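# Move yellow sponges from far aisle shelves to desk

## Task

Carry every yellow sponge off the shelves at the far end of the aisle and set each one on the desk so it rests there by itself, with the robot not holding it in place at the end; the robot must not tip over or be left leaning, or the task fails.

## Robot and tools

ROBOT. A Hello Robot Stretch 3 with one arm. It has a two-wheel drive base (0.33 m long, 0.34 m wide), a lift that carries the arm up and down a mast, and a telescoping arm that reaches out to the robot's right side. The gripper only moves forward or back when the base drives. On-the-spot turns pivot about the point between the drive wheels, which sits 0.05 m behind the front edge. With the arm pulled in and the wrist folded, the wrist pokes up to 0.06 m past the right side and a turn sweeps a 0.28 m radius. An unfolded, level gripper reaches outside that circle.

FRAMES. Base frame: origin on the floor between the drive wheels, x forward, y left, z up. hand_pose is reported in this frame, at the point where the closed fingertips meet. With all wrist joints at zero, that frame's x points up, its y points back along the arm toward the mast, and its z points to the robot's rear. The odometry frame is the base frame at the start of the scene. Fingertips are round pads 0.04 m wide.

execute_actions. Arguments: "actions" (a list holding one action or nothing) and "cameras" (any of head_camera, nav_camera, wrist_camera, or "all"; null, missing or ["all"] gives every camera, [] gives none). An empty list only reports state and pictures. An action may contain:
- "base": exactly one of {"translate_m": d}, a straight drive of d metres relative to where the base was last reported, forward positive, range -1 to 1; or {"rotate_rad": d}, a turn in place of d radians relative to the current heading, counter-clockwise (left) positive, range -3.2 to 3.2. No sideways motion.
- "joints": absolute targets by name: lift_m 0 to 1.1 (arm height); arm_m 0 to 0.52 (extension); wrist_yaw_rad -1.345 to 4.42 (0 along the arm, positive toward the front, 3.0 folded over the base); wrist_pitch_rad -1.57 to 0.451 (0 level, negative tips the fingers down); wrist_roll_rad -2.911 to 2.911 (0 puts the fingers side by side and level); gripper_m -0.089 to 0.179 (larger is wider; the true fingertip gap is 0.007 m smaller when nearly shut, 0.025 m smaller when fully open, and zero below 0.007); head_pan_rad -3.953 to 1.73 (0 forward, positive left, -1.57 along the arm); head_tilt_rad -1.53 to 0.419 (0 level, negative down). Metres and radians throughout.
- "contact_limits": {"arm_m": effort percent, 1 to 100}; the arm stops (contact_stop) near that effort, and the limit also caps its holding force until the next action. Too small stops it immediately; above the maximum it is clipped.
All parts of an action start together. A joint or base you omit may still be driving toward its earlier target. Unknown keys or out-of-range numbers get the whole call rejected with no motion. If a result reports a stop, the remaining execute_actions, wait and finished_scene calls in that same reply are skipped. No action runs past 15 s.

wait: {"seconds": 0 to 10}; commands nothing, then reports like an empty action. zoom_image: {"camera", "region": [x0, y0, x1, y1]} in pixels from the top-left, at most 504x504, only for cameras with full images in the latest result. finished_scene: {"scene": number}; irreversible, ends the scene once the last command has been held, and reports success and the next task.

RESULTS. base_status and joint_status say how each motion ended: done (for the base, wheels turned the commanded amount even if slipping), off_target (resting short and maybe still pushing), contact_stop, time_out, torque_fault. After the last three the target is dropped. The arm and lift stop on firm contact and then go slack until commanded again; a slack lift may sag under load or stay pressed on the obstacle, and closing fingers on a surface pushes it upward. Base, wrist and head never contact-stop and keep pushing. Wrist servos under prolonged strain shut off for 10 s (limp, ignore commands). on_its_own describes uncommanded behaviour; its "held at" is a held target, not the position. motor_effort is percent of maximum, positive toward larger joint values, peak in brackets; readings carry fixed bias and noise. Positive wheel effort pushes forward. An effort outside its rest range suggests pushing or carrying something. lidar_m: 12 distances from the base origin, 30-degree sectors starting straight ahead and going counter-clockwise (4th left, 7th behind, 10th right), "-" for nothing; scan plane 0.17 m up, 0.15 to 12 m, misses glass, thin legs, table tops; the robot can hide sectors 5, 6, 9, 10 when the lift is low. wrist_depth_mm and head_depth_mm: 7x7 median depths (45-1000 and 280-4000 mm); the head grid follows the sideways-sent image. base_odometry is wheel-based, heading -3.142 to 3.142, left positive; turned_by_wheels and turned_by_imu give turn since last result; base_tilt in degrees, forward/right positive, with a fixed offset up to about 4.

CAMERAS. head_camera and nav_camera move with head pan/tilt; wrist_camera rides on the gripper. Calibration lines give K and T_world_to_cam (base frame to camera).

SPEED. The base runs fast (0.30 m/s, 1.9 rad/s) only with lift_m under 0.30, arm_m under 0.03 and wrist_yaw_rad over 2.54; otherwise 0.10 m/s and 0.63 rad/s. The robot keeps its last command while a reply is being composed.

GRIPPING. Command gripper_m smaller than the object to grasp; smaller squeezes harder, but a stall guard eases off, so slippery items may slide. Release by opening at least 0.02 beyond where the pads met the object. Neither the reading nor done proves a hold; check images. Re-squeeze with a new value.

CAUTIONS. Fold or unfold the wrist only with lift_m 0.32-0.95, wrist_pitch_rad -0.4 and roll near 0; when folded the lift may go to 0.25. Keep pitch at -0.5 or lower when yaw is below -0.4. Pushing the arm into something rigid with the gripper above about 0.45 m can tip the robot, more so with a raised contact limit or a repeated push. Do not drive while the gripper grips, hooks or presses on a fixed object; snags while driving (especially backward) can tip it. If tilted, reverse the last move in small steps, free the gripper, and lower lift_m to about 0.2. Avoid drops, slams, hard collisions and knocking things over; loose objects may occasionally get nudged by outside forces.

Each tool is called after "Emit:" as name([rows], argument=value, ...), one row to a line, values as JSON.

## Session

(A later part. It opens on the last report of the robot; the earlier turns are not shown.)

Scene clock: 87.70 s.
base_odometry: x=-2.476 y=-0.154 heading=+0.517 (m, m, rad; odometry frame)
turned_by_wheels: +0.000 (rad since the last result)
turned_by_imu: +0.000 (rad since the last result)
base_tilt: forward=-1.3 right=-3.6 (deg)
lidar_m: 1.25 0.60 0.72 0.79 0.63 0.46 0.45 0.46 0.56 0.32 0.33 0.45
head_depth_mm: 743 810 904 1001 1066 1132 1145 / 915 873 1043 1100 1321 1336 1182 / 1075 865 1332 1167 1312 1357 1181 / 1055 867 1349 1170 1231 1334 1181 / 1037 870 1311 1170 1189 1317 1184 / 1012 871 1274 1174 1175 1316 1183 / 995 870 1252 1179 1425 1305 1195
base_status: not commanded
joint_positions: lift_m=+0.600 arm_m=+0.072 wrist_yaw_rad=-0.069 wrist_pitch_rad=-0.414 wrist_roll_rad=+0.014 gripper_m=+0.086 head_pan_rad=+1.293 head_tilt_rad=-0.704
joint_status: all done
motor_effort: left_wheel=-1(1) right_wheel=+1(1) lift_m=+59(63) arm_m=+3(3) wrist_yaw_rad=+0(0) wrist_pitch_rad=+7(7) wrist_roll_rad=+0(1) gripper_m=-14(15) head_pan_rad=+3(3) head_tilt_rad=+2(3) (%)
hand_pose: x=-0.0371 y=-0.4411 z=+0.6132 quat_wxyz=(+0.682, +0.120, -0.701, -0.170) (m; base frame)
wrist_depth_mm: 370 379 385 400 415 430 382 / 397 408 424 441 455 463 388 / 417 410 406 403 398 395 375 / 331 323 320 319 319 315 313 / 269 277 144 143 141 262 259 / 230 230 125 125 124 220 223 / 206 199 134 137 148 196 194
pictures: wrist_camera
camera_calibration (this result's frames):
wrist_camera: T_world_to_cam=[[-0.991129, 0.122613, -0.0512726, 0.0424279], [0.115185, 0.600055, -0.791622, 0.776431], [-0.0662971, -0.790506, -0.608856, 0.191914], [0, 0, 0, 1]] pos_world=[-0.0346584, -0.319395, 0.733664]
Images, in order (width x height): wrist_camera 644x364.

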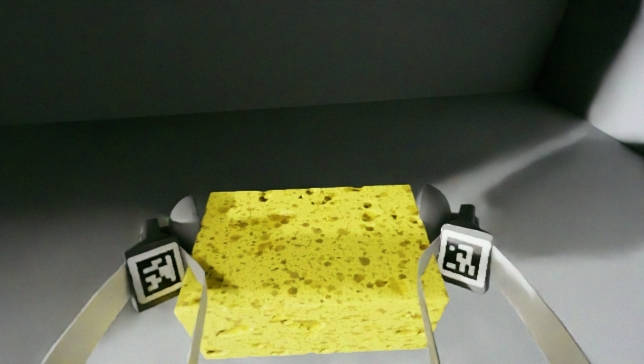

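Emit:
execute_actions([
  {"joints":{"lift_m":0.555}},
], cameras=[])

Emit:
execute_actions([
  {"joints":{"gripper_m":0.16}},
], cameras=[])

Emit:
execute_actions([
  {"joints":{"arm_m":0.05,"lift_m":0.549}},
], cameras=["wrist_camera"])

Emit:
execute_actions([
  {"joints":{"gripper_m":0.075}},
], cameras=[])

Emit:
execute_actions([
  {"joints":{"lift_m":0.6}},
], cameras=["wrist_camera"])

Scene clock: 95.10 s.
base_odometry: x=-2.476 y=-0.154 heading=+0.517 (m, m, rad; odometry frame)
turned_by_wheels: +0.000 (rad since the last result)
turned_by_imu: +0.001 (rad since the last result)
base_tilt: forward=-1.4 right=-3.5 (deg)
lidar_m: 1.24 0.59 0.72 0.79 0.63 0.46 0.44 0.46 0.56 0.32 0.33 0.45
head_depth_mm: 743 809 909 997 1067 1142 1147 / 914 876 1045 1098 1321 1336 1179 / 1072 864 1342 1174 1324 1362 1186 / 1058 867 1346 1172 1216 1341 1180 / 1039 871 1315 1175 1193 1313 1181 / 1018 870 1284 1173 1171 1308 1186 / 991 874 1249 1178 1420 1316 1198
base_status: not commanded
joint_positions: lift_m=+0.556 arm_m=+0.072 wrist_yaw_rad=-0.069 wrist_pitch_rad=-0.408 wrist_roll_rad=+0.014 gripper_m=+0.086 head_pan_rad=+1.293 head_tilt_rad=-0.704
joint_status: all done
motor_effort: left_wheel=-1(1) right_wheel=+1(1) lift_m=+27(55) arm_m=+4(4) wrist_yaw_rad=+0(0) wrist_pitch_rad=+4(7) wrist_roll_rad=+0(0) gripper_m=-15(14) head_pan_rad=+4(2) head_tilt_rad=+2(2) (%)
hand_pose: x=-0.0372 y=-0.4418 z=+0.5705 quat_wxyz=(+0.682, +0.118, -0.702, -0.168) (m; base frame)
wrist_depth_mm: 364 378 388 393 408 426 381 / 391 403 412 422 427 417 371 / 327 322 324 316 313 310 307 / 259 255 252 252 247 247 242 / 211 218 144 143 141 205 204 / 180 179 125 123 124 171 174 / 161 156 133 136 145 153 152
pictures: none
No camera images: the call's "cameras" was empty. Leave "cameras" out to get every camera's image.

Scene clock: 96.33 s.
base_odometry: x=-2.476 y=-0.154 heading=+0.517 (m, m, rad; odometry frame)
turned_by_wheels: +0.000 (rad since the last result)
turned_by_imu: +0.000 (rad since the last result)
base_tilt: forward=-1.3 right=-3.5 (deg)
lidar_m: 1.24 0.60 0.72 0.79 0.63 0.46 0.44 0.46 0.56 0.32 0.33 0.45
head_depth_mm: 746 811 903 996 1069 1137 1145 / 914 877 1047 1102 1317 1338 1182 / 1068 867 1331 1170 1315 1380 1182 / 1060 864 1349 1167 1220 1340 1180 / 1035 865 1309 1180 1189 1310 1189 / 1017 866 1277 1181 1170 1311 1180 / 995 871 1246 1175 1420 1311 1195
base_status: not commanded
joint_positions: lift_m=+0.555 arm_m=+0.072 wrist_yaw_rad=-0.069 wrist_pitch_rad=-0.412 wrist_roll_rad=+0.014 gripper_m=+0.160 head_pan_rad=+1.293 head_tilt_rad=-0.704
joint_status: all done
motor_effort: left_wheel=-1(1) right_wheel=+1(1) lift_m=+29(29) arm_m=+4(4) wrist_yaw_rad=+0(0) wrist_pitch_rad=+6(6) wrist_roll_rad=-1(0) gripper_m=+0(93) head_pan_rad=+1(3) head_tilt_rad=+2(3) (%)
hand_pose: x=-0.0371 y=-0.4413 z=+0.5696 quat_wxyz=(+0.682, +0.119, -0.701, -0.170) (m; base frame)
wrist_depth_mm: 367 378 389 400 415 422 385 / 391 407 407 419 417 413 370 / 323 319 317 316 312 305 303 / 255 251 251 249 245 244 241 / 210 215 145 144 149 - 201 / - 174 124 125 126 168 175 / 152 155 136 139 144 151 151
pictures: none
No camera images: the call's "cameras" was empty. Leave "cameras" out to get every camera's image.

Scene clock: 97.40 s.
base_odometry: x=-2.476 y=-0.154 heading=+0.517 (m, m, rad; odometry frame)
turned_by_wheels: +0.000 (rad since the last result)
turned_by_imu: +0.000 (rad since the last result)
base_tilt: forward=-1.4 right=-3.6 (deg)
lidar_m: 1.25 0.60 0.72 0.79 0.63 0.46 0.44 0.46 0.56 0.32 0.33 0.45
head_depth_mm: 747 813 901 997 1064 1136 1139 / 912 878 1042 1106 1312 1335 1182 / 1072 863 1335 1175 1318 1369 1175 / 1058 864 1346 1175 1223 1345 1178 / 1037 870 1304 1174 1194 1315 1180 / 1014 868 1284 1174 1172 1311 1182 / 991 871 1247 1177 1416 1318 1196
base_status: not commanded
joint_positions: lift_m=+0.549 arm_m=+0.050 wrist_yaw_rad=-0.069 wrist_pitch_rad=-0.412 wrist_roll_rad=+0.014 gripper_m=+0.160 head_pan_rad=+1.293 head_tilt_rad=-0.704
joint_status: all done
motor_effort: left_wheel=-1(1) right_wheel=+1(1) lift_m=+29(30) arm_m=-4(2) wrist_yaw_rad=+0(0) wrist_pitch_rad=+7(6) wrist_roll_rad=+0(0) gripper_m=+0(1) head_pan_rad=+2(2) head_tilt_rad=+2(2) (%)
hand_pose: x=-0.0371 y=-0.4198 z=+0.5634 quat_wxyz=(+0.682, +0.120, -0.701, -0.170) (m; base frame)
wrist_depth_mm: 386 396 404 421 439 446 382 / 401 418 413 409 397 392 363 / 310 306 301 299 299 293 290 / 245 243 172 164 217 235 231 / 202 206 137 140 145 - 193 / - 167 151 152 159 161 168 / 145 148 148 147 146 145 145
pictures: wrist_camera
camera_calibration (this result's frames):
wrist_camera: T_world_to_cam=[[-0.991134, 0.122544, -0.0513452, 0.0372722], [0.11511, 0.598982, -0.792445, 0.724291], [-0.0663544, -0.79133, -0.607778, 0.177424], [0, 0, 0, 1]] pos_world=[-0.0346588, -0.298004, 0.683709]
Images, in order (width x height): wrist_camera 644x364.

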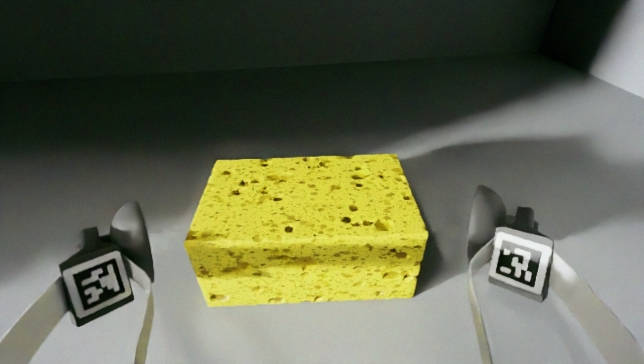

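Scene clock: 98.73 s.
base_odometry: x=-2.476 y=-0.154 heading=+0.517 (m, m, rad; odometry frame)
turned_by_wheels: +0.000 (rad since the last result)
turned_by_imu: +0.000 (rad since the last result)
base_tilt: forward=-1.3 right=-3.5 (deg)
lidar_m: 1.25 0.60 0.72 0.79 0.63 0.46 0.44 0.46 0.56 0.32 0.33 0.45
head_depth_mm: 746 814 904 998 1070 1137 1147 / 915 874 1045 1100 1317 1339 1184 / 1075 862 1336 1174 1322 1364 1178 / 1057 867 1349 1175 1223 1333 1183 / 1039 864 1308 1173 1200 1307 1186 / 1011 867 1279 1176 1172 1304 1183 / 992 874 1246 1179 1424 1310 1189
base_status: not commanded
joint_positions: lift_m=+0.549 arm_m=+0.050 wrist_yaw_rad=-0.069 wrist_pitch_rad=-0.413 wrist_roll_rad=+0.014 gripper_m=+0.076 head_pan_rad=+1.293 head_tilt_rad=-0.704
joint_status: all done
motor_effort: left_wheel=-1(1) right_wheel=+1(0) lift_m=+29(29) arm_m=-3(3) wrist_yaw_rad=+0(0) wrist_pitch_rad=+7(7) wrist_roll_rad=+0(0) gripper_m=-18(100) head_pan_rad=+3(3) head_tilt_rad=+2(2) (%)
hand_pose: x=-0.0371 y=-0.4197 z=+0.5632 quat_wxyz=(+0.682, +0.120, -0.701, -0.170) (m; base frame)
wrist_depth_mm: 381 398 408 423 433 449 383 / 401 413 413 412 401 389 360 / 307 306 302 301 298 295 290 / 244 241 171 162 175 234 232 / 201 203 135 137 138 195 192 / 171 - 149 150 158 163 165 / 153 148 148 146 146 145 145
pictures: none
No camera images: the call's "cameras" was empty. Leave "cameras" out to get every camera's image.

Scene clock: 100.03 s.
base_odometry: x=-2.476 y=-0.154 heading=+0.517 (m, m, rad; odometry frame)
turned_by_wheels: +0.000 (rad since the last result)
turned_by_imu: +0.000 (rad since the last result)
base_tilt: forward=-1.4 right=-3.5 (deg)
lidar_m: 1.25 0.60 0.72 0.79 0.63 0.46 0.44 0.46 0.56 0.32 0.33 0.45
head_depth_mm: 744 810 905 993 1070 1142 1136 / 915 874 1046 1105 1315 1328 1177 / 1077 865 1333 1168 1314 1370 1181 / 1058 862 1344 1175 1221 1340 1179 / 1036 870 1311 1171 1187 1309 1182 / 1017 871 1275 1180 1169 1313 1176 / 992 872 1241 1180 1418 1308 1197
base_status: not commanded
joint_positions: lift_m=+0.600 arm_m=+0.050 wrist_yaw_rad=-0.069 wrist_pitch_rad=-0.414 wrist_roll_rad=+0.014 gripper_m=+0.076 head_pan_rad=+1.293 head_tilt_rad=-0.704
joint_status: all done
motor_effort: left_wheel=-1(1) right_wheel=+0(1) lift_m=+60(62) arm_m=-4(4) wrist_yaw_rad=+0(0) wrist_pitch_rad=+7(7) wrist_roll_rad=+0(1) gripper_m=-18(18) head_pan_rad=+3(3) head_tilt_rad=+3(2) (%)
hand_pose: x=-0.0371 y=-0.4196 z=+0.6130 quat_wxyz=(+0.682, +0.120, -0.701, -0.171) (m; base frame)
wrist_depth_mm: 385 395 407 416 434 449 382 / 420 428 451 461 472 477 391 / 416 408 406 403 394 395 374 / 328 325 170 162 175 315 311 / 272 274 135 138 138 261 259 / 230 - 148 150 158 219 222 / 203 200 197 197 196 195 195
pictures: wrist_camera
camera_calibration (this result's frames):
wrist_camera: T_world_to_cam=[[-0.991127, 0.122645, -0.0512394, 0.0397851], [0.115219, 0.600543, -0.791248, 0.763397], [-0.0662713, -0.790131, -0.609345, 0.209256], [0, 0, 0, 1]] pos_world=[-0.0346582, -0.297992, 0.733584]
Images, in order (width x height): wrist_camera 644x364.

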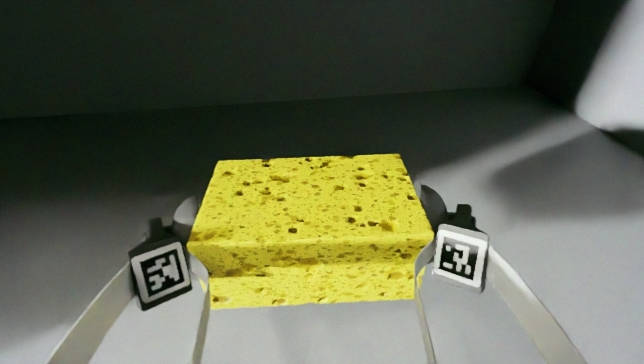

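Better grip. Stow and drive out.

Emit:
execute_actions([
  {"joints":{"arm_m":0,"wrist_yaw_rad":2.6,"head_pan_rad":0,"head_tilt_rad":-0.5}},
], cameras=[])

Emit:
execute_actions([
  {"joints":{"lift_m":0.29}},
])

Emit:
execute_actions([
  {"base":{"translate_m":1}},
], cameras=[])

Emit:
execute_actions([
  {"base":{"translate_m":1}},
])

Scene clock: 106.93 s.
base_odometry: x=-2.476 y=-0.154 heading=+0.517 (m, m, rad; odometry frame)
turned_by_wheels: +0.000 (rad since the last result)
turned_by_imu: +0.001 (rad since the last result)
base_tilt: forward=-1.5 right=-3.5 (deg)
lidar_m: 1.25 0.60 0.72 0.79 0.63 0.46 0.44 0.46 0.56 0.32 0.33 0.45
head_depth_mm: 3440 1246 1341 1436 1223 1216 1240 / 3601 3784 - 2574 1797 1524 1310 / 3630 - - 2665 1989 1569 1299 / 3683 - - 2670 1997 1582 1310 / 3694 - - 2546 1919 1570 1306 / 1177 1288 1317 1217 1281 1282 1241 / 1169 1270 986 975 993 961 872
base_status: not commanded
joint_positions: lift_m=+0.600 arm_m=+0.000 wrist_yaw_rad=+2.598 wrist_pitch_rad=-0.414 wrist_roll_rad=+0.014 gripper_m=+0.076 head_pan_rad=+0.007 head_tilt_rad=-0.508
joint_status: all done
motor_effort: left_wheel=-1(1) right_wheel=+1(1) lift_m=+60(60) arm_m=-3(4) wrist_yaw_rad=+3(3) wrist_pitch_rad=+7(7) wrist_roll_rad=-1(1) gripper_m=-18(17) head_pan_rad=-3(33) head_tilt_rad=+5(22) (%)
hand_pose: x=+0.0951 y=+0.0471 z=+0.6130 quat_wxyz=(+0.326, +0.710, -0.048, +0.623) (m; base frame)
wrist_depth_mm: 870 860 853 768 571 710 959 / 668 - - 851 619 961 - / - 853 936 964 703 895 - / - 858 170 163 175 - - / 920 912 136 137 138 972 944 / 833 - 148 150 159 831 821 / - 748 742 734 727 743 722
pictures: none
No camera images: the call's "cameras" was empty. Leave "cameras" out to get every camera's image.

Scene clock: 110.60 s.
base_odometry: x=-2.476 y=-0.154 heading=+0.517 (m, m, rad; odometry frame)
turned_by_wheels: +0.000 (rad since the last result)
turned_by_imu: +0.001 (rad since the last result)
base_tilt: forward=-1.4 right=-3.5 (deg)
lidar_m: 1.25 0.60 0.72 0.79 0.63 0.46 0.44 0.46 0.56 0.32 0.33 0.45
head_depth_mm: 3498 1258 1349 1442 1224 1217 1225 / 3564 3841 - 2572 1778 1540 1302 / 3593 - - 2688 1996 1579 1303 / 3659 - - 2653 1975 1581 1307 / 3694 - - 2573 1916 1573 1303 / 1176 1275 1321 1218 1278 1285 1235 / 1164 1276 984 973 991 956 870
base_status: not commanded
joint_positions: lift_m=+0.290 arm_m=+0.000 wrist_yaw_rad=+2.598 wrist_pitch_rad=-0.415 wrist_roll_rad=+0.014 gripper_m=+0.076 head_pan_rad=+0.007 head_tilt_rad=-0.508
joint_status: all done
motor_effort: left_wheel=-1(1) right_wheel=+1(1) lift_m=+30(47) arm_m=-3(3) wrist_yaw_rad=+3(3) wrist_pitch_rad=+7(7) wrist_roll_rad=-1(1) gripper_m=-17(19) head_pan_rad=-3(2) head_tilt_rad=+4(4) (%)
hand_pose: x=+0.0951 y=+0.0471 z=+0.3039 quat_wxyz=(+0.326, +0.710, -0.048, +0.623) (m; base frame)
wrist_depth_mm: 614 697 793 787 576 652 - / 675 731 853 859 637 750 - / 715 785 828 825 715 773 815 / 684 711 170 163 176 668 656 / 582 587 135 138 138 554 557 / 501 - 147 150 158 470 474 / - - 435 426 422 418 418
pictures: head_camera (sideways: a quarter turn clockwise sets it upright), nav_camera (sideways: a quarter turn counterclockwise sets it upright), wrist_camera
camera_calibration (this result's frames):
head_camera: T_world_to_cam=[[-0.474201, -0.0422547, -0.879402, 1.16722], [-0.0677889, 0.997635, -0.0113818, 0.0233213], [0.877803, 0.0542164, -0.475944, 0.57312], [0, 0, 0, 1]] pos_world=[0.0519925, -0.00501813, 1.29949]
nav_camera: T_world_to_cam=[[0.499535, 0.0183443, 0.8661, -1.08773], [-0.0079465, -0.999637, 0.0257559, 0.0239275], [0.866257, -0.0197484, -0.499208, 0.603791], [0, 0, 0, 1]] pos_world=[0.0205105, 0.0557963, 1.24288]
wrist_camera: T_world_to_cam=[[0.825664, -0.561833, -0.0512136, -0.0427584], [-0.376957, -0.481868, -0.791016, 0.320963], [0.419741, 0.672419, -0.609648, 0.283373], [0, 0, 0, 1]] pos_world=[0.0373502, -0.0599067, 0.424454]
Images, in order (width x height): head_camera 896x504, nav_camera 672x504, wrist_camera 644x364.

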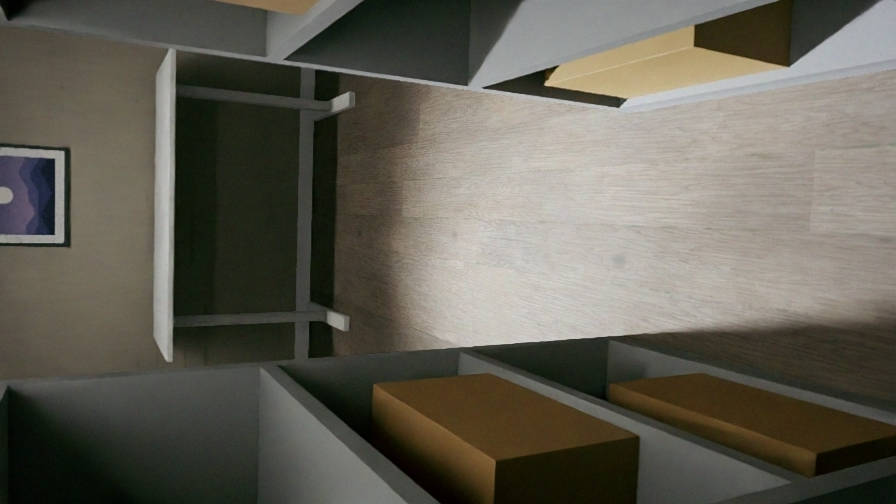

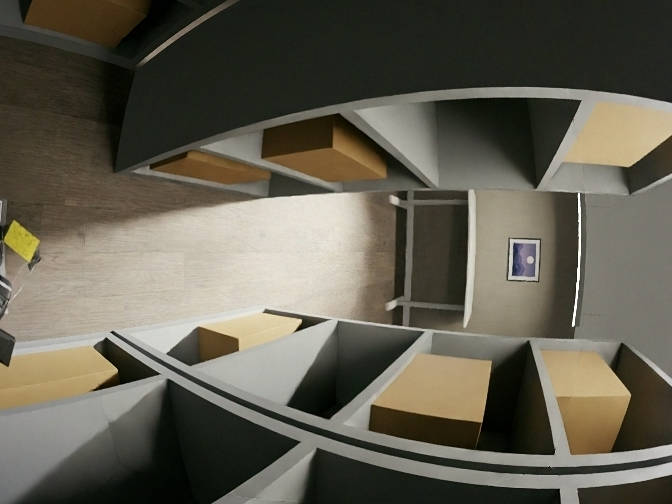

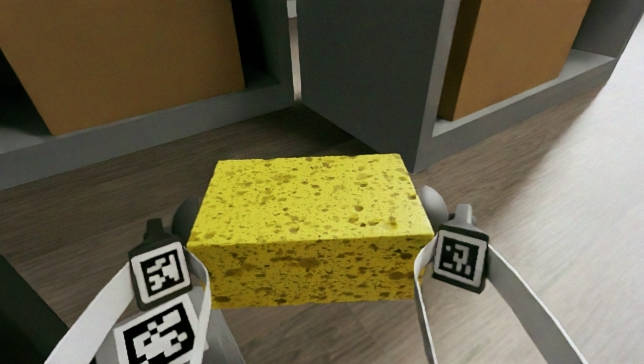

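Scene clock: 115.63 s.
base_odometry: x=-1.607 y=+0.340 heading=+0.517 (m, m, rad; odometry frame)
turned_by_wheels: +0.000 (rad since the last result)
turned_by_imu: +0.000 (rad since the last result)
base_tilt: forward=-1.3 right=-3.6 (deg)
lidar_m: 2.93 0.50 0.55 0.33 0.34 0.47 1.42 0.54 0.33 0.32 0.33 0.45
head_depth_mm: 2730 2934 3232 2700 1992 1577 1306 / 2744 2965 3234 2680 1993 1578 1316 / 2756 3004 3299 2687 1979 1570 1307 / 2821 3000 3347 2668 1999 1571 1308 / 2861 2998 3309 2683 1990 1572 1309 / 2858 3065 3321 2690 1981 1573 1304 / 2816 3142 3339 2681 1979 1584 1303
base_status: done
joint_positions: lift_m=+0.290 arm_m=+0.000 wrist_yaw_rad=+2.598 wrist_pitch_rad=-0.415 wrist_roll_rad=+0.014 gripper_m=+0.076 head_pan_rad=+0.007 head_tilt_rad=-0.506
joint_status: not commanded
motor_effort: left_wheel=-1(9) right_wheel=+1(9) lift_m=+30(30) arm_m=-4(4) wrist_yaw_rad=+2(3) wrist_pitch_rad=+7(7) wrist_roll_rad=+0(0) gripper_m=-18(19) head_pan_rad=-3(2) head_tilt_rad=+4(4) (%)
hand_pose: x=+0.0949 y=+0.0471 z=+0.3038 quat_wxyz=(+0.326, +0.710, -0.047, +0.623) (m; base frame)
wrist_depth_mm: 330 653 748 592 - - - / 303 340 826 643 - - - / 321 366 713 660 830 825 823 / 346 394 171 162 176 675 658 / 370 415 136 137 138 563 555 / 395 - 147 150 158 477 477 / - - 432 429 423 420 414
pictures: none
No camera images: the call's "cameras" was empty. Leave "cameras" out to get every camera's image.

Scene clock: 120.67 s.
base_odometry: x=-0.738 y=+0.835 heading=+0.517 (m, m, rad; odometry frame)
turned_by_wheels: +0.000 (rad since the last result)
turned_by_imu: +0.000 (rad since the last result)
base_tilt: forward=-1.3 right=-3.6 (deg)
lidar_m: 2.33 1.97 1.93 1.88 0.81 0.65 1.29 0.65 0.81 1.88 1.95 1.98
head_depth_mm: 1923 2050 2236 2432 1994 1575 1302 / 1941 2051 2298 2456 1998 1583 1306 / 1955 2061 2304 2493 1999 1573 1306 / 1958 2077 2315 2477 1985 1582 1310 / 1978 2065 2342 2527 1983 1592 1308 / 1982 2111 2303 2442 2001 1559 1302 / 1996 2139 2375 2511 1979 1570 1313
base_status: done
joint_positions: lift_m=+0.290 arm_m=+0.000 wrist_yaw_rad=+2.598 wrist_pitch_rad=-0.415 wrist_roll_rad=+0.014 gripper_m=+0.076 head_pan_rad=+0.007 head_tilt_rad=-0.506
joint_status: not commanded
motor_effort: left_wheel=-1(10) right_wheel=+1(9) lift_m=+30(30) arm_m=-3(3) wrist_yaw_rad=+2(2) wrist_pitch_rad=+7(7) wrist_roll_rad=+0(1) gripper_m=-17(18) head_pan_rad=-3(3) head_tilt_rad=+3(3) (%)
hand_pose: x=+0.0949 y=+0.0471 z=+0.3038 quat_wxyz=(+0.326, +0.710, -0.047, +0.623) (m; base frame)
wrist_depth_mm: - - - - - - - / - - - - - - - / 884 877 875 862 832 817 830 / 693 695 171 162 175 672 674 / 589 583 136 138 138 560 555 / 493 - 147 150 158 474 482 / - - 426 423 420 420 415
pictures: head_camera (sideways: a quarter turn clockwise sets it upright), nav_camera (sideways: a quarter turn counterclockwise sets it upright), wrist_camera
camera_calibration (this result's frames):
head_camera: T_world_to_cam=[[-0.473068, -0.042146, -0.880017, 1.16802], [-0.0675621, 0.997649, -0.0114605, 0.0234224], [0.878431, 0.0540342, -0.474804, 0.571632], [0, 0, 0, 1]] pos_world=[0.0519945, -0.00502786, 1.29956]
nav_camera: T_world_to_cam=[[0.498414, 0.0182303, 0.866748, -1.08857], [-0.00819236, -0.999635, 0.0257362, 0.0239546], [0.866901, -0.019928, -0.498083, 0.602323], [0, 0, 0, 1]] pos_world=[0.020599, 0.0557938, 1.2429]
wrist_camera: T_world_to_cam=[[0.825935, -0.561436, -0.0511934, -0.0427042], [-0.37687, -0.482311, -0.790787, 0.320796], [0.419286, 0.672432, -0.609947, 0.283488], [0, 0, 0, 1]] pos_world=[0.0373066, -0.0598789, 0.424408]
Images, in order (width x height): head_camera 896x504, nav_camera 672x504, wrist_camera 644x364.

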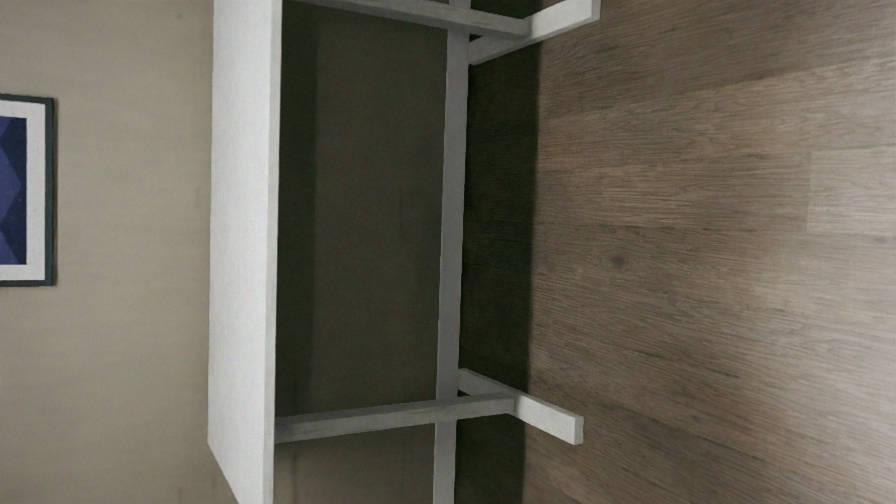

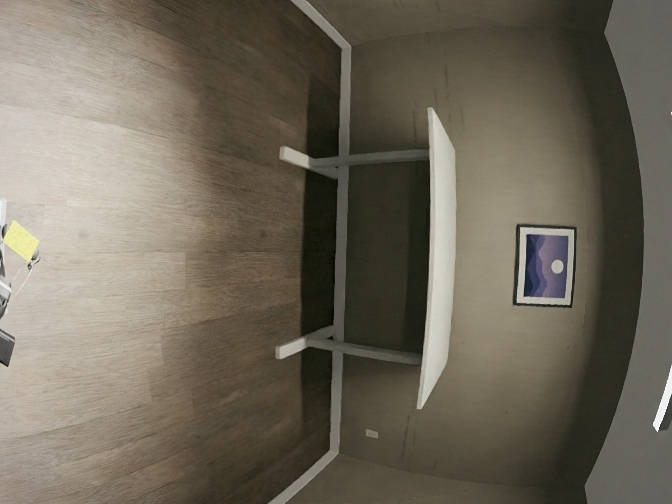

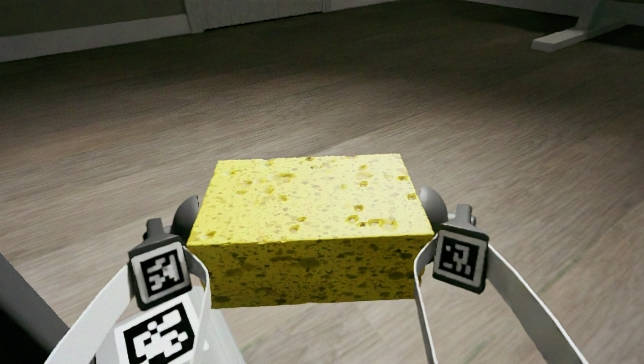

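Emit:
execute_actions([
  {"base":{"translate_m":0.93}},
], cameras=[])

Emit:
execute_actions([
  {"base":{"rotate_rad":1.588},"joints":{"lift_m":0.6,"head_pan_rad":-1.57,"head_tilt_rad":-0.6}},
], cameras=[])

Emit:
execute_actions([
  {"joints":{"lift_m":1.0,"wrist_yaw_rad":0.25}},
], cameras=["wrist_camera","head_camera"])

Scene clock: 130.90 s.
base_odometry: x=+0.071 y=+1.294 heading=+0.517 (m, m, rad; odometry frame)
turned_by_wheels: +0.000 (rad since the last result)
turned_by_imu: +0.001 (rad since the last result)
base_tilt: forward=-1.3 right=-3.5 (deg)
lidar_m: 1.41 1.12 1.96 1.87 1.96 1.55 1.52 1.55 1.95 1.88 1.95 1.12
head_depth_mm: 1154 1256 1126 729 1676 1579 1315 / 1164 1258 1129 727 1692 1579 1309 / 1165 1269 1129 726 1690 1575 1308 / 1163 1275 1121 729 1723 1575 1305 / 1172 1280 1127 728 1739 1578 1302 / 1178 1289 1122 724 1737 1584 1309 / 1192 1286 1121 761 1758 1575 1308
base_status: done
joint_positions: lift_m=+0.290 arm_m=+0.000 wrist_yaw_rad=+2.598 wrist_pitch_rad=-0.415 wrist_roll_rad=+0.014 gripper_m=+0.076 head_pan_rad=+0.007 head_tilt_rad=-0.506
joint_status: not commanded
motor_effort: left_wheel=-1(10) right_wheel=+1(8) lift_m=+30(31) arm_m=-3(4) wrist_yaw_rad=+3(2) wrist_pitch_rad=+7(7) wrist_roll_rad=-1(1) gripper_m=-18(18) head_pan_rad=-2(3) head_tilt_rad=+4(3) (%)
hand_pose: x=+0.0949 y=+0.0471 z=+0.3038 quat_wxyz=(+0.326, +0.710, -0.047, +0.623) (m; base frame)
wrist_depth_mm: - - - - - - - / - - - - - - - / 887 870 860 859 855 847 831 / 704 692 170 162 176 679 652 / 585 590 135 138 138 558 565 / 497 - 147 150 159 471 479 / - - 429 425 422 419 414
pictures: none
No camera images: the call's "cameras" was empty. Leave "cameras" out to get every camera's image.

Scene clock: 134.57 s.
base_odometry: x=+0.071 y=+1.294 heading=+2.105 (m, m, rad; odometry frame)
turned_by_wheels: +1.588 (rad since the last result)
turned_by_imu: +1.578 (rad since the last result)
base_tilt: forward=-1.4 right=-3.7 (deg)
lidar_m: 1.87 1.96 1.55 1.52 1.55 1.95 1.87 1.95 1.12 1.41 1.12 1.96
head_depth_mm: 1152 1250 882 713 1731 1468 1245 / 1166 1244 883 711 1758 1475 1242 / 1169 1253 878 1609 1744 1472 1244 / 1179 1266 882 1629 1744 1472 1241 / 1185 1267 881 1640 1792 1469 1241 / 1194 1277 878 1669 1810 1470 1241 / 1208 1287 880 1676 1795 1433 1240
base_status: done
joint_positions: lift_m=+0.600 arm_m=+0.000 wrist_yaw_rad=+2.598 wrist_pitch_rad=-0.416 wrist_roll_rad=+0.014 gripper_m=+0.076 head_pan_rad=-1.563 head_tilt_rad=-0.593
joint_status: all done
motor_effort: left_wheel=-1(10) right_wheel=+2(7) lift_m=+59(61) arm_m=-3(4) wrist_yaw_rad=+2(2) wrist_pitch_rad=+8(8) wrist_roll_rad=+0(1) gripper_m=-18(18) head_pan_rad=-2(32) head_tilt_rad=-4(14) (%)
hand_pose: x=+0.0949 y=+0.0471 z=+0.6128 quat_wxyz=(+0.326, +0.710, -0.047, +0.622) (m; base frame)
wrist_depth_mm: - - - - - - - / - - - - - - - / - - - - - - - / - - 171 163 176 - - / - - 135 138 138 990 934 / 859 - 148 150 159 806 826 / - 755 743 730 737 722 739
pictures: none
No camera images: the call's "cameras" was empty. Leave "cameras" out to get every camera's image.

Scene clock: 139.03 s.
base_odometry: x=+0.071 y=+1.294 heading=+2.105 (m, m, rad; odometry frame)
turned_by_wheels: +0.000 (rad since the last result)
turned_by_imu: +0.001 (rad since the last result)
base_tilt: forward=-1.5 right=-3.6 (deg)
lidar_m: 1.87 1.96 1.54 1.52 1.55 1.95 1.88 1.95 1.13 1.41 1.12 1.96
head_depth_mm: 1159 1250 879 696 - - - / 1167 1248 881 698 - - - / 1176 1250 880 680 - - - / 1179 1261 880 696 - - 1229 / 1187 1275 877 712 403 1479 1246 / 1195 1273 877 1663 1778 1475 1241 / 1193 1293 877 1669 1797 1430 1235
base_status: not commanded
joint_positions: lift_m=+1.000 arm_m=+0.000 wrist_yaw_rad=+0.252 wrist_pitch_rad=-0.416 wrist_roll_rad=+0.014 gripper_m=+0.076 head_pan_rad=-1.563 head_tilt_rad=-0.593
joint_status: all done
motor_effort: left_wheel=-1(2) right_wheel=+2(2) lift_m=+59(63) arm_m=-3(4) wrist_yaw_rad=-1(2) wrist_pitch_rad=+8(7) wrist_roll_rad=+0(1) gripper_m=-17(18) head_pan_rad=-3(2) head_tilt_rad=-4(4) (%)
hand_pose: x=+0.0345 y=-0.3629 z=+1.0128 quat_wxyz=(+0.700, +0.231, -0.673, -0.060) (m; base frame)
wrist_depth_mm: - 787 775 768 747 719 705 / 509 509 503 498 484 478 470 / - - - 413 404 380 360 / - - 171 162 176 - - / - - 135 138 138 - - / - - 148 150 158 - - / - - - - - - -
pictures: head_camera (sideways: a quarter turn clockwise sets it upright), wrist_camera
camera_calibration (this result's frames):
head_camera: T_world_to_cam=[[-0.043161, 0.547427, -0.83574, 1.10765], [0.997581, 0.069234, -0.00616945, 0.0100357], [0.0544843, -0.833985, -0.549091, 0.673314], [0, 0, 0, 1]] pos_world=[0.00111093, -0.04552, 1.29548]
wrist_camera: T_world_to_cam=[[-0.979115, -0.196761, -0.0511673, 0.00793142], [-0.0807044, 0.60716, -0.790471, 1.04576], [0.1866, -0.769833, -0.610359, 0.502021], [0, 0, 0, 1]] pos_world=[-0.00151447, -0.246907, 1.13346]
Images, in order (width x height): head_camera 896x504, wrist_camera 644x364.

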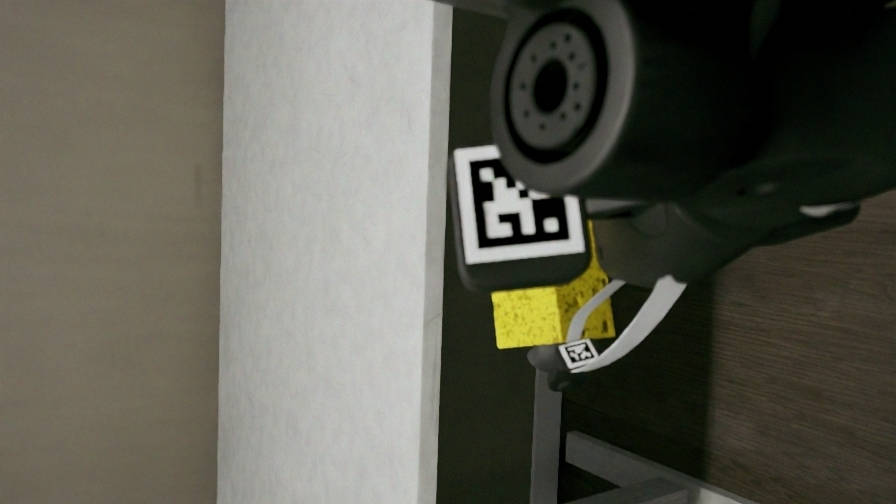

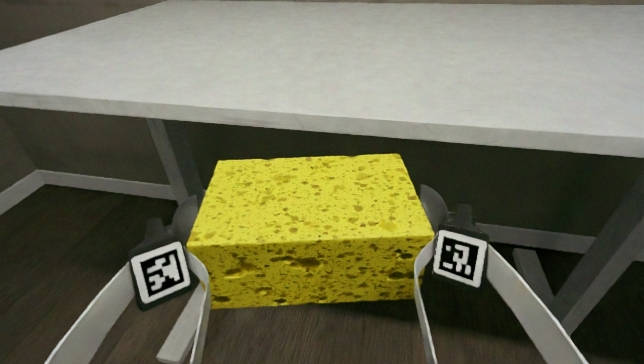

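Emit:
execute_actions([
  {"joints":{"arm_m":0.42}},
], cameras=["wrist_camera"])

Scene clock: 146.17 s.
base_odometry: x=+0.071 y=+1.294 heading=+2.105 (m, m, rad; odometry frame)
turned_by_wheels: +0.000 (rad since the last result)
turned_by_imu: +0.002 (rad since the last result)
base_tilt: forward=-1.2 right=-3.6 (deg)
lidar_m: 1.87 1.96 1.55 1.53 1.55 1.95 1.88 1.95 1.13 1.41 1.12 1.96
head_depth_mm: 1160 - 831 712 1756 1478 1243 / 1170 - 829 712 1742 1479 1245 / 1176 1246 783 1605 1741 1483 1243 / 1178 1266 786 1636 1758 1473 1250 / 1193 1266 876 1641 1758 1469 1237 / 1200 1271 876 1658 1792 1469 1244 / 1201 1280 879 1662 1803 1432 1245
base_status: not commanded
joint_positions: lift_m=+1.000 arm_m=+0.420 wrist_yaw_rad=+0.251 wrist_pitch_rad=-0.416 wrist_roll_rad=+0.014 gripper_m=+0.076 head_pan_rad=-1.563 head_tilt_rad=-0.593
joint_status: all done
motor_effort: left_wheel=-2(1) right_wheel=+1(2) lift_m=+60(60) arm_m=+4(2) wrist_yaw_rad=+0(2) wrist_pitch_rad=+7(8) wrist_roll_rad=+0(1) gripper_m=-18(18) head_pan_rad=-1(1) head_tilt_rad=-4(5) (%)
hand_pose: x=+0.0342 y=-0.7824 z=+1.0128 quat_wxyz=(+0.700, +0.231, -0.673, -0.060) (m; base frame)
wrist_depth_mm: 814 749 699 678 652 614 586 / 504 505 496 492 476 476 472 / 375 370 373 365 362 354 351 / 295 294 171 162 176 283 283 / 246 247 136 137 138 235 235 / 209 - 147 150 158 200 201 / 184 181 180 179 178 177 176
pictures: wrist_camera
camera_calibration (this result's frames):
wrist_camera: T_world_to_cam=[[-0.979389, -0.195396, -0.0511673, -0.0738273], [-0.0798585, 0.607271, -0.790471, 1.30049], [0.185528, -0.770092, -0.610359, 0.178977], [0, 0, 0, 1]] pos_world=[-0.00165612, -0.666344, 1.13346]
Images, in order (width x height): wrist_camera 644x364.

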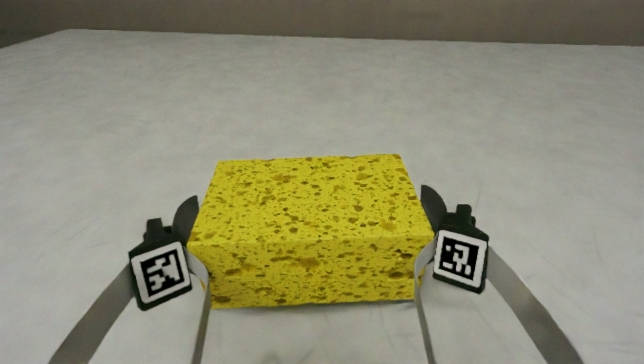

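Emit:
execute_actions([
  {"joints":{"lift_m":0.97}},
], cameras=[])

Emit:
execute_actions([
  {"joints":{"gripper_m":0.17}},
], cameras=[])

Emit:
execute_actions([
  {"joints":{"lift_m":1.03}},
], cameras=[])

Emit:
execute_actions([
  {"joints":{"arm_m":0,"gripper_m":0.04,"wrist_yaw_rad":0.4}},
], cameras=["wrist_camera"])

Emit:
execute_actions([
  {"base":{"rotate_rad":1.58},"joints":{"lift_m":0.28,"wrist_yaw_rad":2.0,"head_pan_rad":0,"head_tilt_rad":-0.5}},
], cameras=[])

Emit:
execute_actions([
  {"joints":{"wrist_yaw_rad":2.75}},
], cameras=[])

Emit:
execute_actions([
  {"base":{"translate_m":0.9}},
], cameras=["head_camera","nav_camera"])

Scene clock: 154.83 s.
base_odometry: x=+0.071 y=+1.294 heading=+2.105 (m, m, rad; odometry frame)
turned_by_wheels: +0.000 (rad since the last result)
turned_by_imu: +0.001 (rad since the last result)
base_tilt: forward=-1.3 right=-3.6 (deg)
lidar_m: 1.87 1.97 1.55 1.53 1.55 1.95 1.88 1.95 1.13 1.41 1.12 1.96
head_depth_mm: 1158 1242 828 711 1729 1472 1243 / 1167 1238 787 713 1730 1481 1248 / 1172 1263 - 1625 1745 1475 1239 / 1173 1263 794 1632 1753 1473 1247 / 1186 1273 877 1632 1770 1479 1242 / 1196 1283 879 1669 1777 1481 1247 / 1200 1291 873 1666 1795 1432 1247
base_status: not commanded
joint_positions: lift_m=+0.970 arm_m=+0.420 wrist_yaw_rad=+0.251 wrist_pitch_rad=-0.416 wrist_roll_rad=+0.014 gripper_m=+0.076 head_pan_rad=-1.563 head_tilt_rad=-0.593
joint_status: all done
motor_effort: left_wheel=-1(2) right_wheel=+2(1) lift_m=+30(49) arm_m=+4(4) wrist_yaw_rad=+0(1) wrist_pitch_rad=+8(8) wrist_roll_rad=-1(0) gripper_m=-18(19) head_pan_rad=-2(2) head_tilt_rad=-4(4) (%)
hand_pose: x=+0.0342 y=-0.7824 z=+0.9837 quat_wxyz=(+0.700, +0.231, -0.673, -0.060) (m; base frame)
wrist_depth_mm: 673 652 634 607 602 596 581 / 427 418 414 407 398 396 389 / 312 312 306 303 300 296 295 / 246 245 171 162 175 236 233 / 204 207 135 138 138 197 195 / 174 - 148 150 158 166 168 / 156 151 151 149 149 148 147
pictures: none
No camera images: the call's "cameras" was empty. Leave "cameras" out to get every camera's image.

Scene clock: 156.27 s.
base_odometry: x=+0.071 y=+1.294 heading=+2.105 (m, m, rad; odometry frame)
turned_by_wheels: +0.000 (rad since the last result)
turned_by_imu: +0.000 (rad since the last result)
base_tilt: forward=-1.4 right=-3.6 (deg)
lidar_m: 1.87 1.96 1.55 1.53 1.55 1.94 1.87 1.95 1.13 1.41 1.12 1.96
head_depth_mm: 1150 1251 829 713 1744 1467 1244 / 1170 1235 785 710 1744 1475 1237 / 1174 1266 - 1607 1748 1468 1250 / 1178 1268 797 1616 1756 1484 1243 / 1188 1274 877 1648 1763 1473 1243 / 1199 1282 877 1653 1784 1465 1247 / 1197 1293 880 1670 1788 1432 1242
base_status: not commanded
joint_positions: lift_m=+0.970 arm_m=+0.420 wrist_yaw_rad=+0.251 wrist_pitch_rad=-0.416 wrist_roll_rad=+0.014 gripper_m=+0.170 head_pan_rad=-1.563 head_tilt_rad=-0.593
joint_status: all done
motor_effort: left_wheel=-1(1) right_wheel=+2(2) lift_m=+30(30) arm_m=+4(4) wrist_yaw_rad=+0(0) wrist_pitch_rad=+8(7) wrist_roll_rad=+0(1) gripper_m=+0(95) head_pan_rad=-4(2) head_tilt_rad=-4(4) (%)
hand_pose: x=+0.0342 y=-0.7824 z=+0.9837 quat_wxyz=(+0.700, +0.231, -0.673, -0.060) (m; base frame)
wrist_depth_mm: 663 664 638 623 614 604 586 / 424 424 414 411 399 400 389 / 313 310 304 304 301 298 290 / 248 245 176 167 222 238 235 / 209 202 140 139 143 - 195 / - 172 150 152 161 163 170 / 148 151 150 149 148 147 147
pictures: none
No camera images: the call's "cameras" was empty. Leave "cameras" out to get every camera's image.

Scene clock: 157.63 s.
base_odometry: x=+0.071 y=+1.294 heading=+2.105 (m, m, rad; odometry frame)
turned_by_wheels: +0.000 (rad since the last result)
turned_by_imu: +0.000 (rad since the last result)
base_tilt: forward=-1.2 right=-3.4 (deg)
lidar_m: 1.86 1.96 1.55 1.53 1.55 1.94 1.88 1.95 1.13 1.41 1.12 1.96
head_depth_mm: 1143 1242 879 710 1730 1479 1247 / 1148 - 876 710 1757 1468 1243 / 1167 - 786 1605 1751 1470 1247 / 1181 1248 775 1627 1736 1465 1245 / 1189 1272 877 1644 1769 1477 1244 / 1182 1278 873 1652 1786 1463 1244 / 1205 1290 877 1657 1794 1434 1244
base_status: not commanded
joint_positions: lift_m=+1.030 arm_m=+0.420 wrist_yaw_rad=+0.251 wrist_pitch_rad=-0.416 wrist_roll_rad=+0.014 gripper_m=+0.170 head_pan_rad=-1.563 head_tilt_rad=-0.593
joint_status: all done
motor_effort: left_wheel=-1(2) right_wheel=+2(2) lift_m=+59(60) arm_m=+5(4) wrist_yaw_rad=+0(0) wrist_pitch_rad=+8(8) wrist_roll_rad=-1(1) gripper_m=+1(1) head_pan_rad=-3(4) head_tilt_rad=-4(4) (%)
hand_pose: x=+0.0342 y=-0.7824 z=+1.0428 quat_wxyz=(+0.700, +0.231, -0.673, -0.060) (m; base frame)
wrist_depth_mm: 843 772 728 698 666 634 610 / 602 591 590 570 564 546 538 / 440 434 427 430 421 416 406 / 348 343 341 336 336 332 329 / 287 283 282 279 277 - 274 / - 241 199 188 231 230 240 / 208 211 192 181 198 207 206
pictures: none
No camera images: the call's "cameras" was empty. Leave "cameras" out to get every camera's image.

Scene clock: 161.93 s.
base_odometry: x=+0.071 y=+1.294 heading=+2.105 (m, m, rad; odometry frame)
turned_by_wheels: +0.000 (rad since the last result)
turned_by_imu: +0.001 (rad since the last result)
base_tilt: forward=-1.3 right=-3.6 (deg)
lidar_m: 1.87 1.96 1.55 1.53 1.56 1.95 1.88 1.95 1.13 1.40 1.12 1.96
head_depth_mm: 1160 1244 880 - - - - / 1166 1241 880 - - - - / 1171 1245 859 - - - 1192 / 1180 1259 785 - - - 1245 / 1189 1266 879 1639 1790 1479 1250 / 1194 1277 876 1642 1747 1473 1243 / 1206 1294 874 1672 1796 1437 1237
base_status: not commanded
joint_positions: lift_m=+1.030 arm_m=+0.000 wrist_yaw_rad=+0.399 wrist_pitch_rad=-0.416 wrist_roll_rad=+0.014 gripper_m=+0.040 head_pan_rad=-1.563 head_tilt_rad=-0.593
joint_status: all done
motor_effort: left_wheel=-2(2) right_wheel=+2(1) lift_m=+59(59) arm_m=-4(5) wrist_yaw_rad=+1(3) wrist_pitch_rad=+8(7) wrist_roll_rad=+0(0) gripper_m=-1(95) head_pan_rad=-2(2) head_tilt_rad=-4(4) (%)
hand_pose: x=+0.0659 y=-0.3523 z=+1.0428 quat_wxyz=(+0.703, +0.280, -0.654, -0.008) (m; base frame)
wrist_depth_mm: - - 894 878 872 850 813 / 639 601 593 576 501 562 555 / - - 944 457 428 420 416 / - - - - - - 366 / - - - - - - - / - - - - - - - / - - - - - - -
pictures: wrist_camera
camera_calibration (this result's frames):
wrist_camera: T_world_to_cam=[[-0.939618, -0.338378, -0.0511673, -0.0102614], [-0.16897, 0.588732, -0.790471, 1.06492], [0.297602, -0.734095, -0.610359, 0.527894], [0, 0, 0, 1]] pos_world=[0.0131963, -0.242901, 1.16347]
Images, in order (width x height): wrist_camera 644x364.

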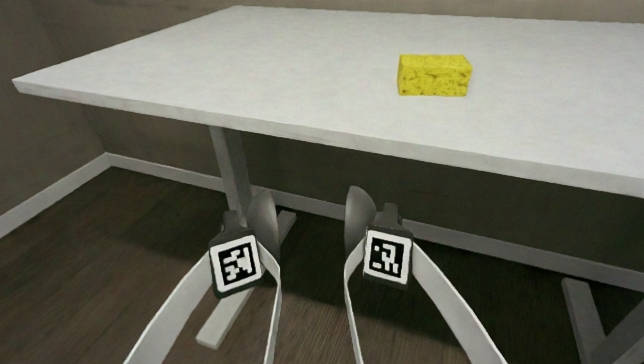

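Scene clock: 169.60 s.
base_odometry: x=+0.071 y=+1.294 heading=-2.598 (m, m, rad; odometry frame)
turned_by_wheels: +1.580 (rad since the last result)
turned_by_imu: +1.572 (rad since the last result)
base_tilt: forward=-1.3 right=-3.6 (deg)
lidar_m: 1.52 1.55 1.95 1.87 1.95 1.13 1.40 1.12 1.96 1.87 1.96 1.55
head_depth_mm: 1241 1334 1457 1593 1786 1577 1305 / 2013 2142 1911 2006 1820 1576 1311 / 2802 3028 3317 2665 1973 1585 1305 / 2839 3063 3355 2673 1994 1572 1302 / 2066 2100 2321 2148 1831 1569 1309 / 1262 1362 1485 1644 1806 1575 1307 / 1254 1374 1503 1670 1838 1576 1315
base_status: done
joint_positions: lift_m=+0.280 arm_m=+0.000 wrist_yaw_rad=+1.998 wrist_pitch_rad=-0.416 wrist_roll_rad=+0.014 gripper_m=+0.040 head_pan_rad=-0.007 head_tilt_rad=-0.507
joint_status: all done
motor_effort: left_wheel=-2(7) right_wheel=+1(5) lift_m=+30(53) arm_m=-3(3) wrist_yaw_rad=+2(4) wrist_pitch_rad=+7(8) wrist_roll_rad=-1(1) gripper_m=+0(0) head_pan_rad=+3(33) head_tilt_rad=+4(17) (%)
hand_pose: x=+0.1832 y=-0.0523 z=+0.2937 quat_wxyz=(+0.496, +0.664, -0.255, +0.498) (m; base frame)
wrist_depth_mm: - - - - - - - / - - - - - - - / 873 852 848 831 818 803 823 / 682 682 683 659 658 647 645 / 569 567 563 554 542 536 541 / 485 482 460 468 453 469 461 / 424 418 418 416 409 406 405
pictures: none
No camera images: the call's "cameras" was empty. Leave "cameras" out to get every camera's image.

Scene clock: 170.93 s.
base_odometry: x=+0.071 y=+1.294 heading=-2.598 (m, m, rad; odometry frame)
turned_by_wheels: +0.000 (rad since the last result)
turned_by_imu: +0.000 (rad since the last result)
base_tilt: forward=-1.4 right=-3.6 (deg)
lidar_m: 1.52 1.55 1.95 1.88 1.95 1.13 1.41 1.12 1.96 1.87 1.96 1.55
head_depth_mm: 1246 1334 1451 1598 1787 1573 1304 / 2004 2159 1921 2009 1823 1573 1310 / 2794 3051 3347 2689 1981 1580 1321 / 2859 3035 3356 2686 1978 1582 1306 / 2044 2084 2331 2152 1848 1576 1310 / 1267 1364 1491 1643 1824 1576 1310 / 1253 1378 1489 1665 1835 1575 1308
base_status: not commanded
joint_positions: lift_m=+0.280 arm_m=+0.000 wrist_yaw_rad=+2.748 wrist_pitch_rad=-0.416 wrist_roll_rad=+0.014 gripper_m=+0.040 head_pan_rad=-0.007 head_tilt_rad=-0.507
joint_status: all done
motor_effort: left_wheel=-1(2) right_wheel=+2(2) lift_m=+30(29) arm_m=-4(5) wrist_yaw_rad=+3(3) wrist_pitch_rad=+7(7) wrist_roll_rad=+0(1) gripper_m=+0(1) head_pan_rad=+3(3) head_tilt_rad=+5(5) (%)
hand_pose: x=+0.0650 y=+0.0622 z=+0.2937 quat_wxyz=(+0.279, +0.711, +0.006, +0.645) (m; base frame)
wrist_depth_mm: - - - - - - - / - - - - - - - / 876 862 866 843 837 810 797 / 713 679 681 658 661 663 639 / - 559 574 566 552 545 542 / - 498 - 472 461 469 465 / - - - 413 411 410 407
pictures: none
No camera images: the call's "cameras" was empty. Leave "cameras" out to get every camera's image.

Scene clock: 175.63 s.
base_odometry: x=-0.700 y=+0.829 heading=-2.598 (m, m, rad; odometry frame)
turned_by_wheels: +0.000 (rad since the last result)
turned_by_imu: +0.000 (rad since the last result)
base_tilt: forward=-1.4 right=-3.8 (deg)
lidar_m: 1.29 0.67 0.85 1.88 1.95 1.95 2.30 1.94 1.93 1.89 0.85 0.68
head_depth_mm: 1240 1327 1315 1153 1131 1268 1200 / 2066 2209 2412 2432 1736 1520 1310 / 2043 2244 2461 2583 1989 1585 1313 / 2062 2237 2445 2579 1996 1578 1316 / 2062 2165 2362 2173 1851 1581 1307 / 1235 1203 1460 1547 1319 1289 1232 / 1227 851 866 1506 1167 854 945
base_status: done
joint_positions: lift_m=+0.280 arm_m=+0.000 wrist_yaw_rad=+2.748 wrist_pitch_rad=-0.416 wrist_roll_rad=+0.014 gripper_m=+0.040 head_pan_rad=-0.007 head_tilt_rad=-0.506
joint_status: not commanded
motor_effort: left_wheel=-1(9) right_wheel=+1(9) lift_m=+30(30) arm_m=-4(3) wrist_yaw_rad=+2(3) wrist_pitch_rad=+8(8) wrist_roll_rad=+0(1) gripper_m=-1(0) head_pan_rad=+2(3) head_tilt_rad=+4(3) (%)
hand_pose: x=+0.0648 y=+0.0623 z=+0.2937 quat_wxyz=(+0.279, +0.711, +0.006, +0.645) (m; base frame)
wrist_depth_mm: - - - - 796 602 591 / - - - - 875 629 685 / 876 841 840 854 800 687 742 / 728 671 661 672 657 650 649 / - 569 569 547 547 550 539 / - 493 - 469 464 461 468 / - - - 417 411 411 407
pictures: head_camera (sideways: a quarter turn clockwise sets it upright), nav_camera (sideways: a quarter turn counterclockwise sets it upright)
camera_calibration (this result's frames):
head_camera: T_world_to_cam=[[-0.47369, -0.0355632, -0.879973, 1.16796], [-0.0536841, 0.998492, -0.0114549, 0.0233305], [0.879054, 0.0418145, -0.474885, 0.571734], [0, 0, 0, 1]] pos_world=[0.0519199, -0.00566554, 1.29955]
nav_camera: T_world_to_cam=[[0.498699, 0.0112974, 0.866701, -1.08851], [-0.0220893, -0.999425, 0.0257376, 0.0240375], [0.866494, -0.0319802, -0.498163, 0.60243], [0, 0, 0, 1]] pos_world=[0.0213679, 0.0555868, 1.2429]
Images, in order (width x height): head_camera 896x504, nav_camera 672x504.

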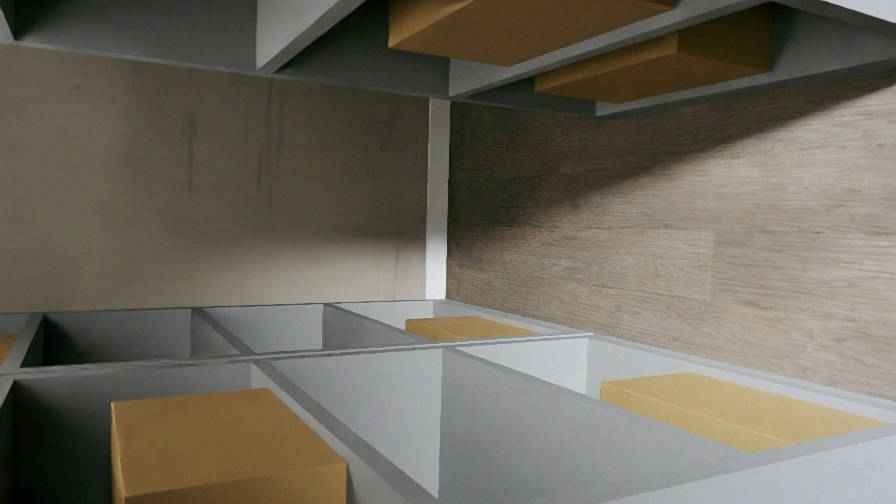

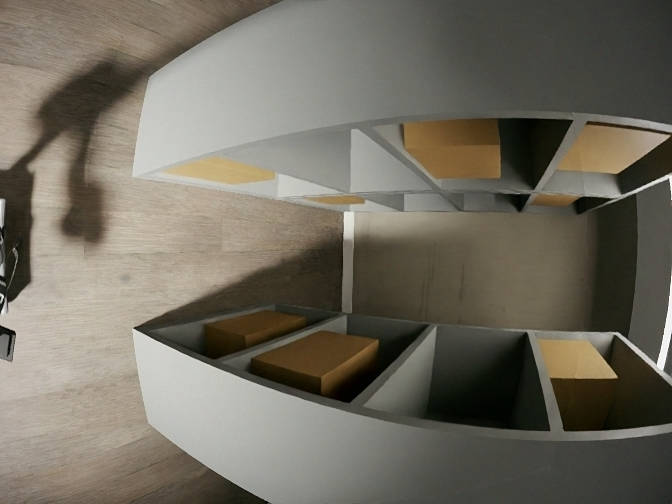

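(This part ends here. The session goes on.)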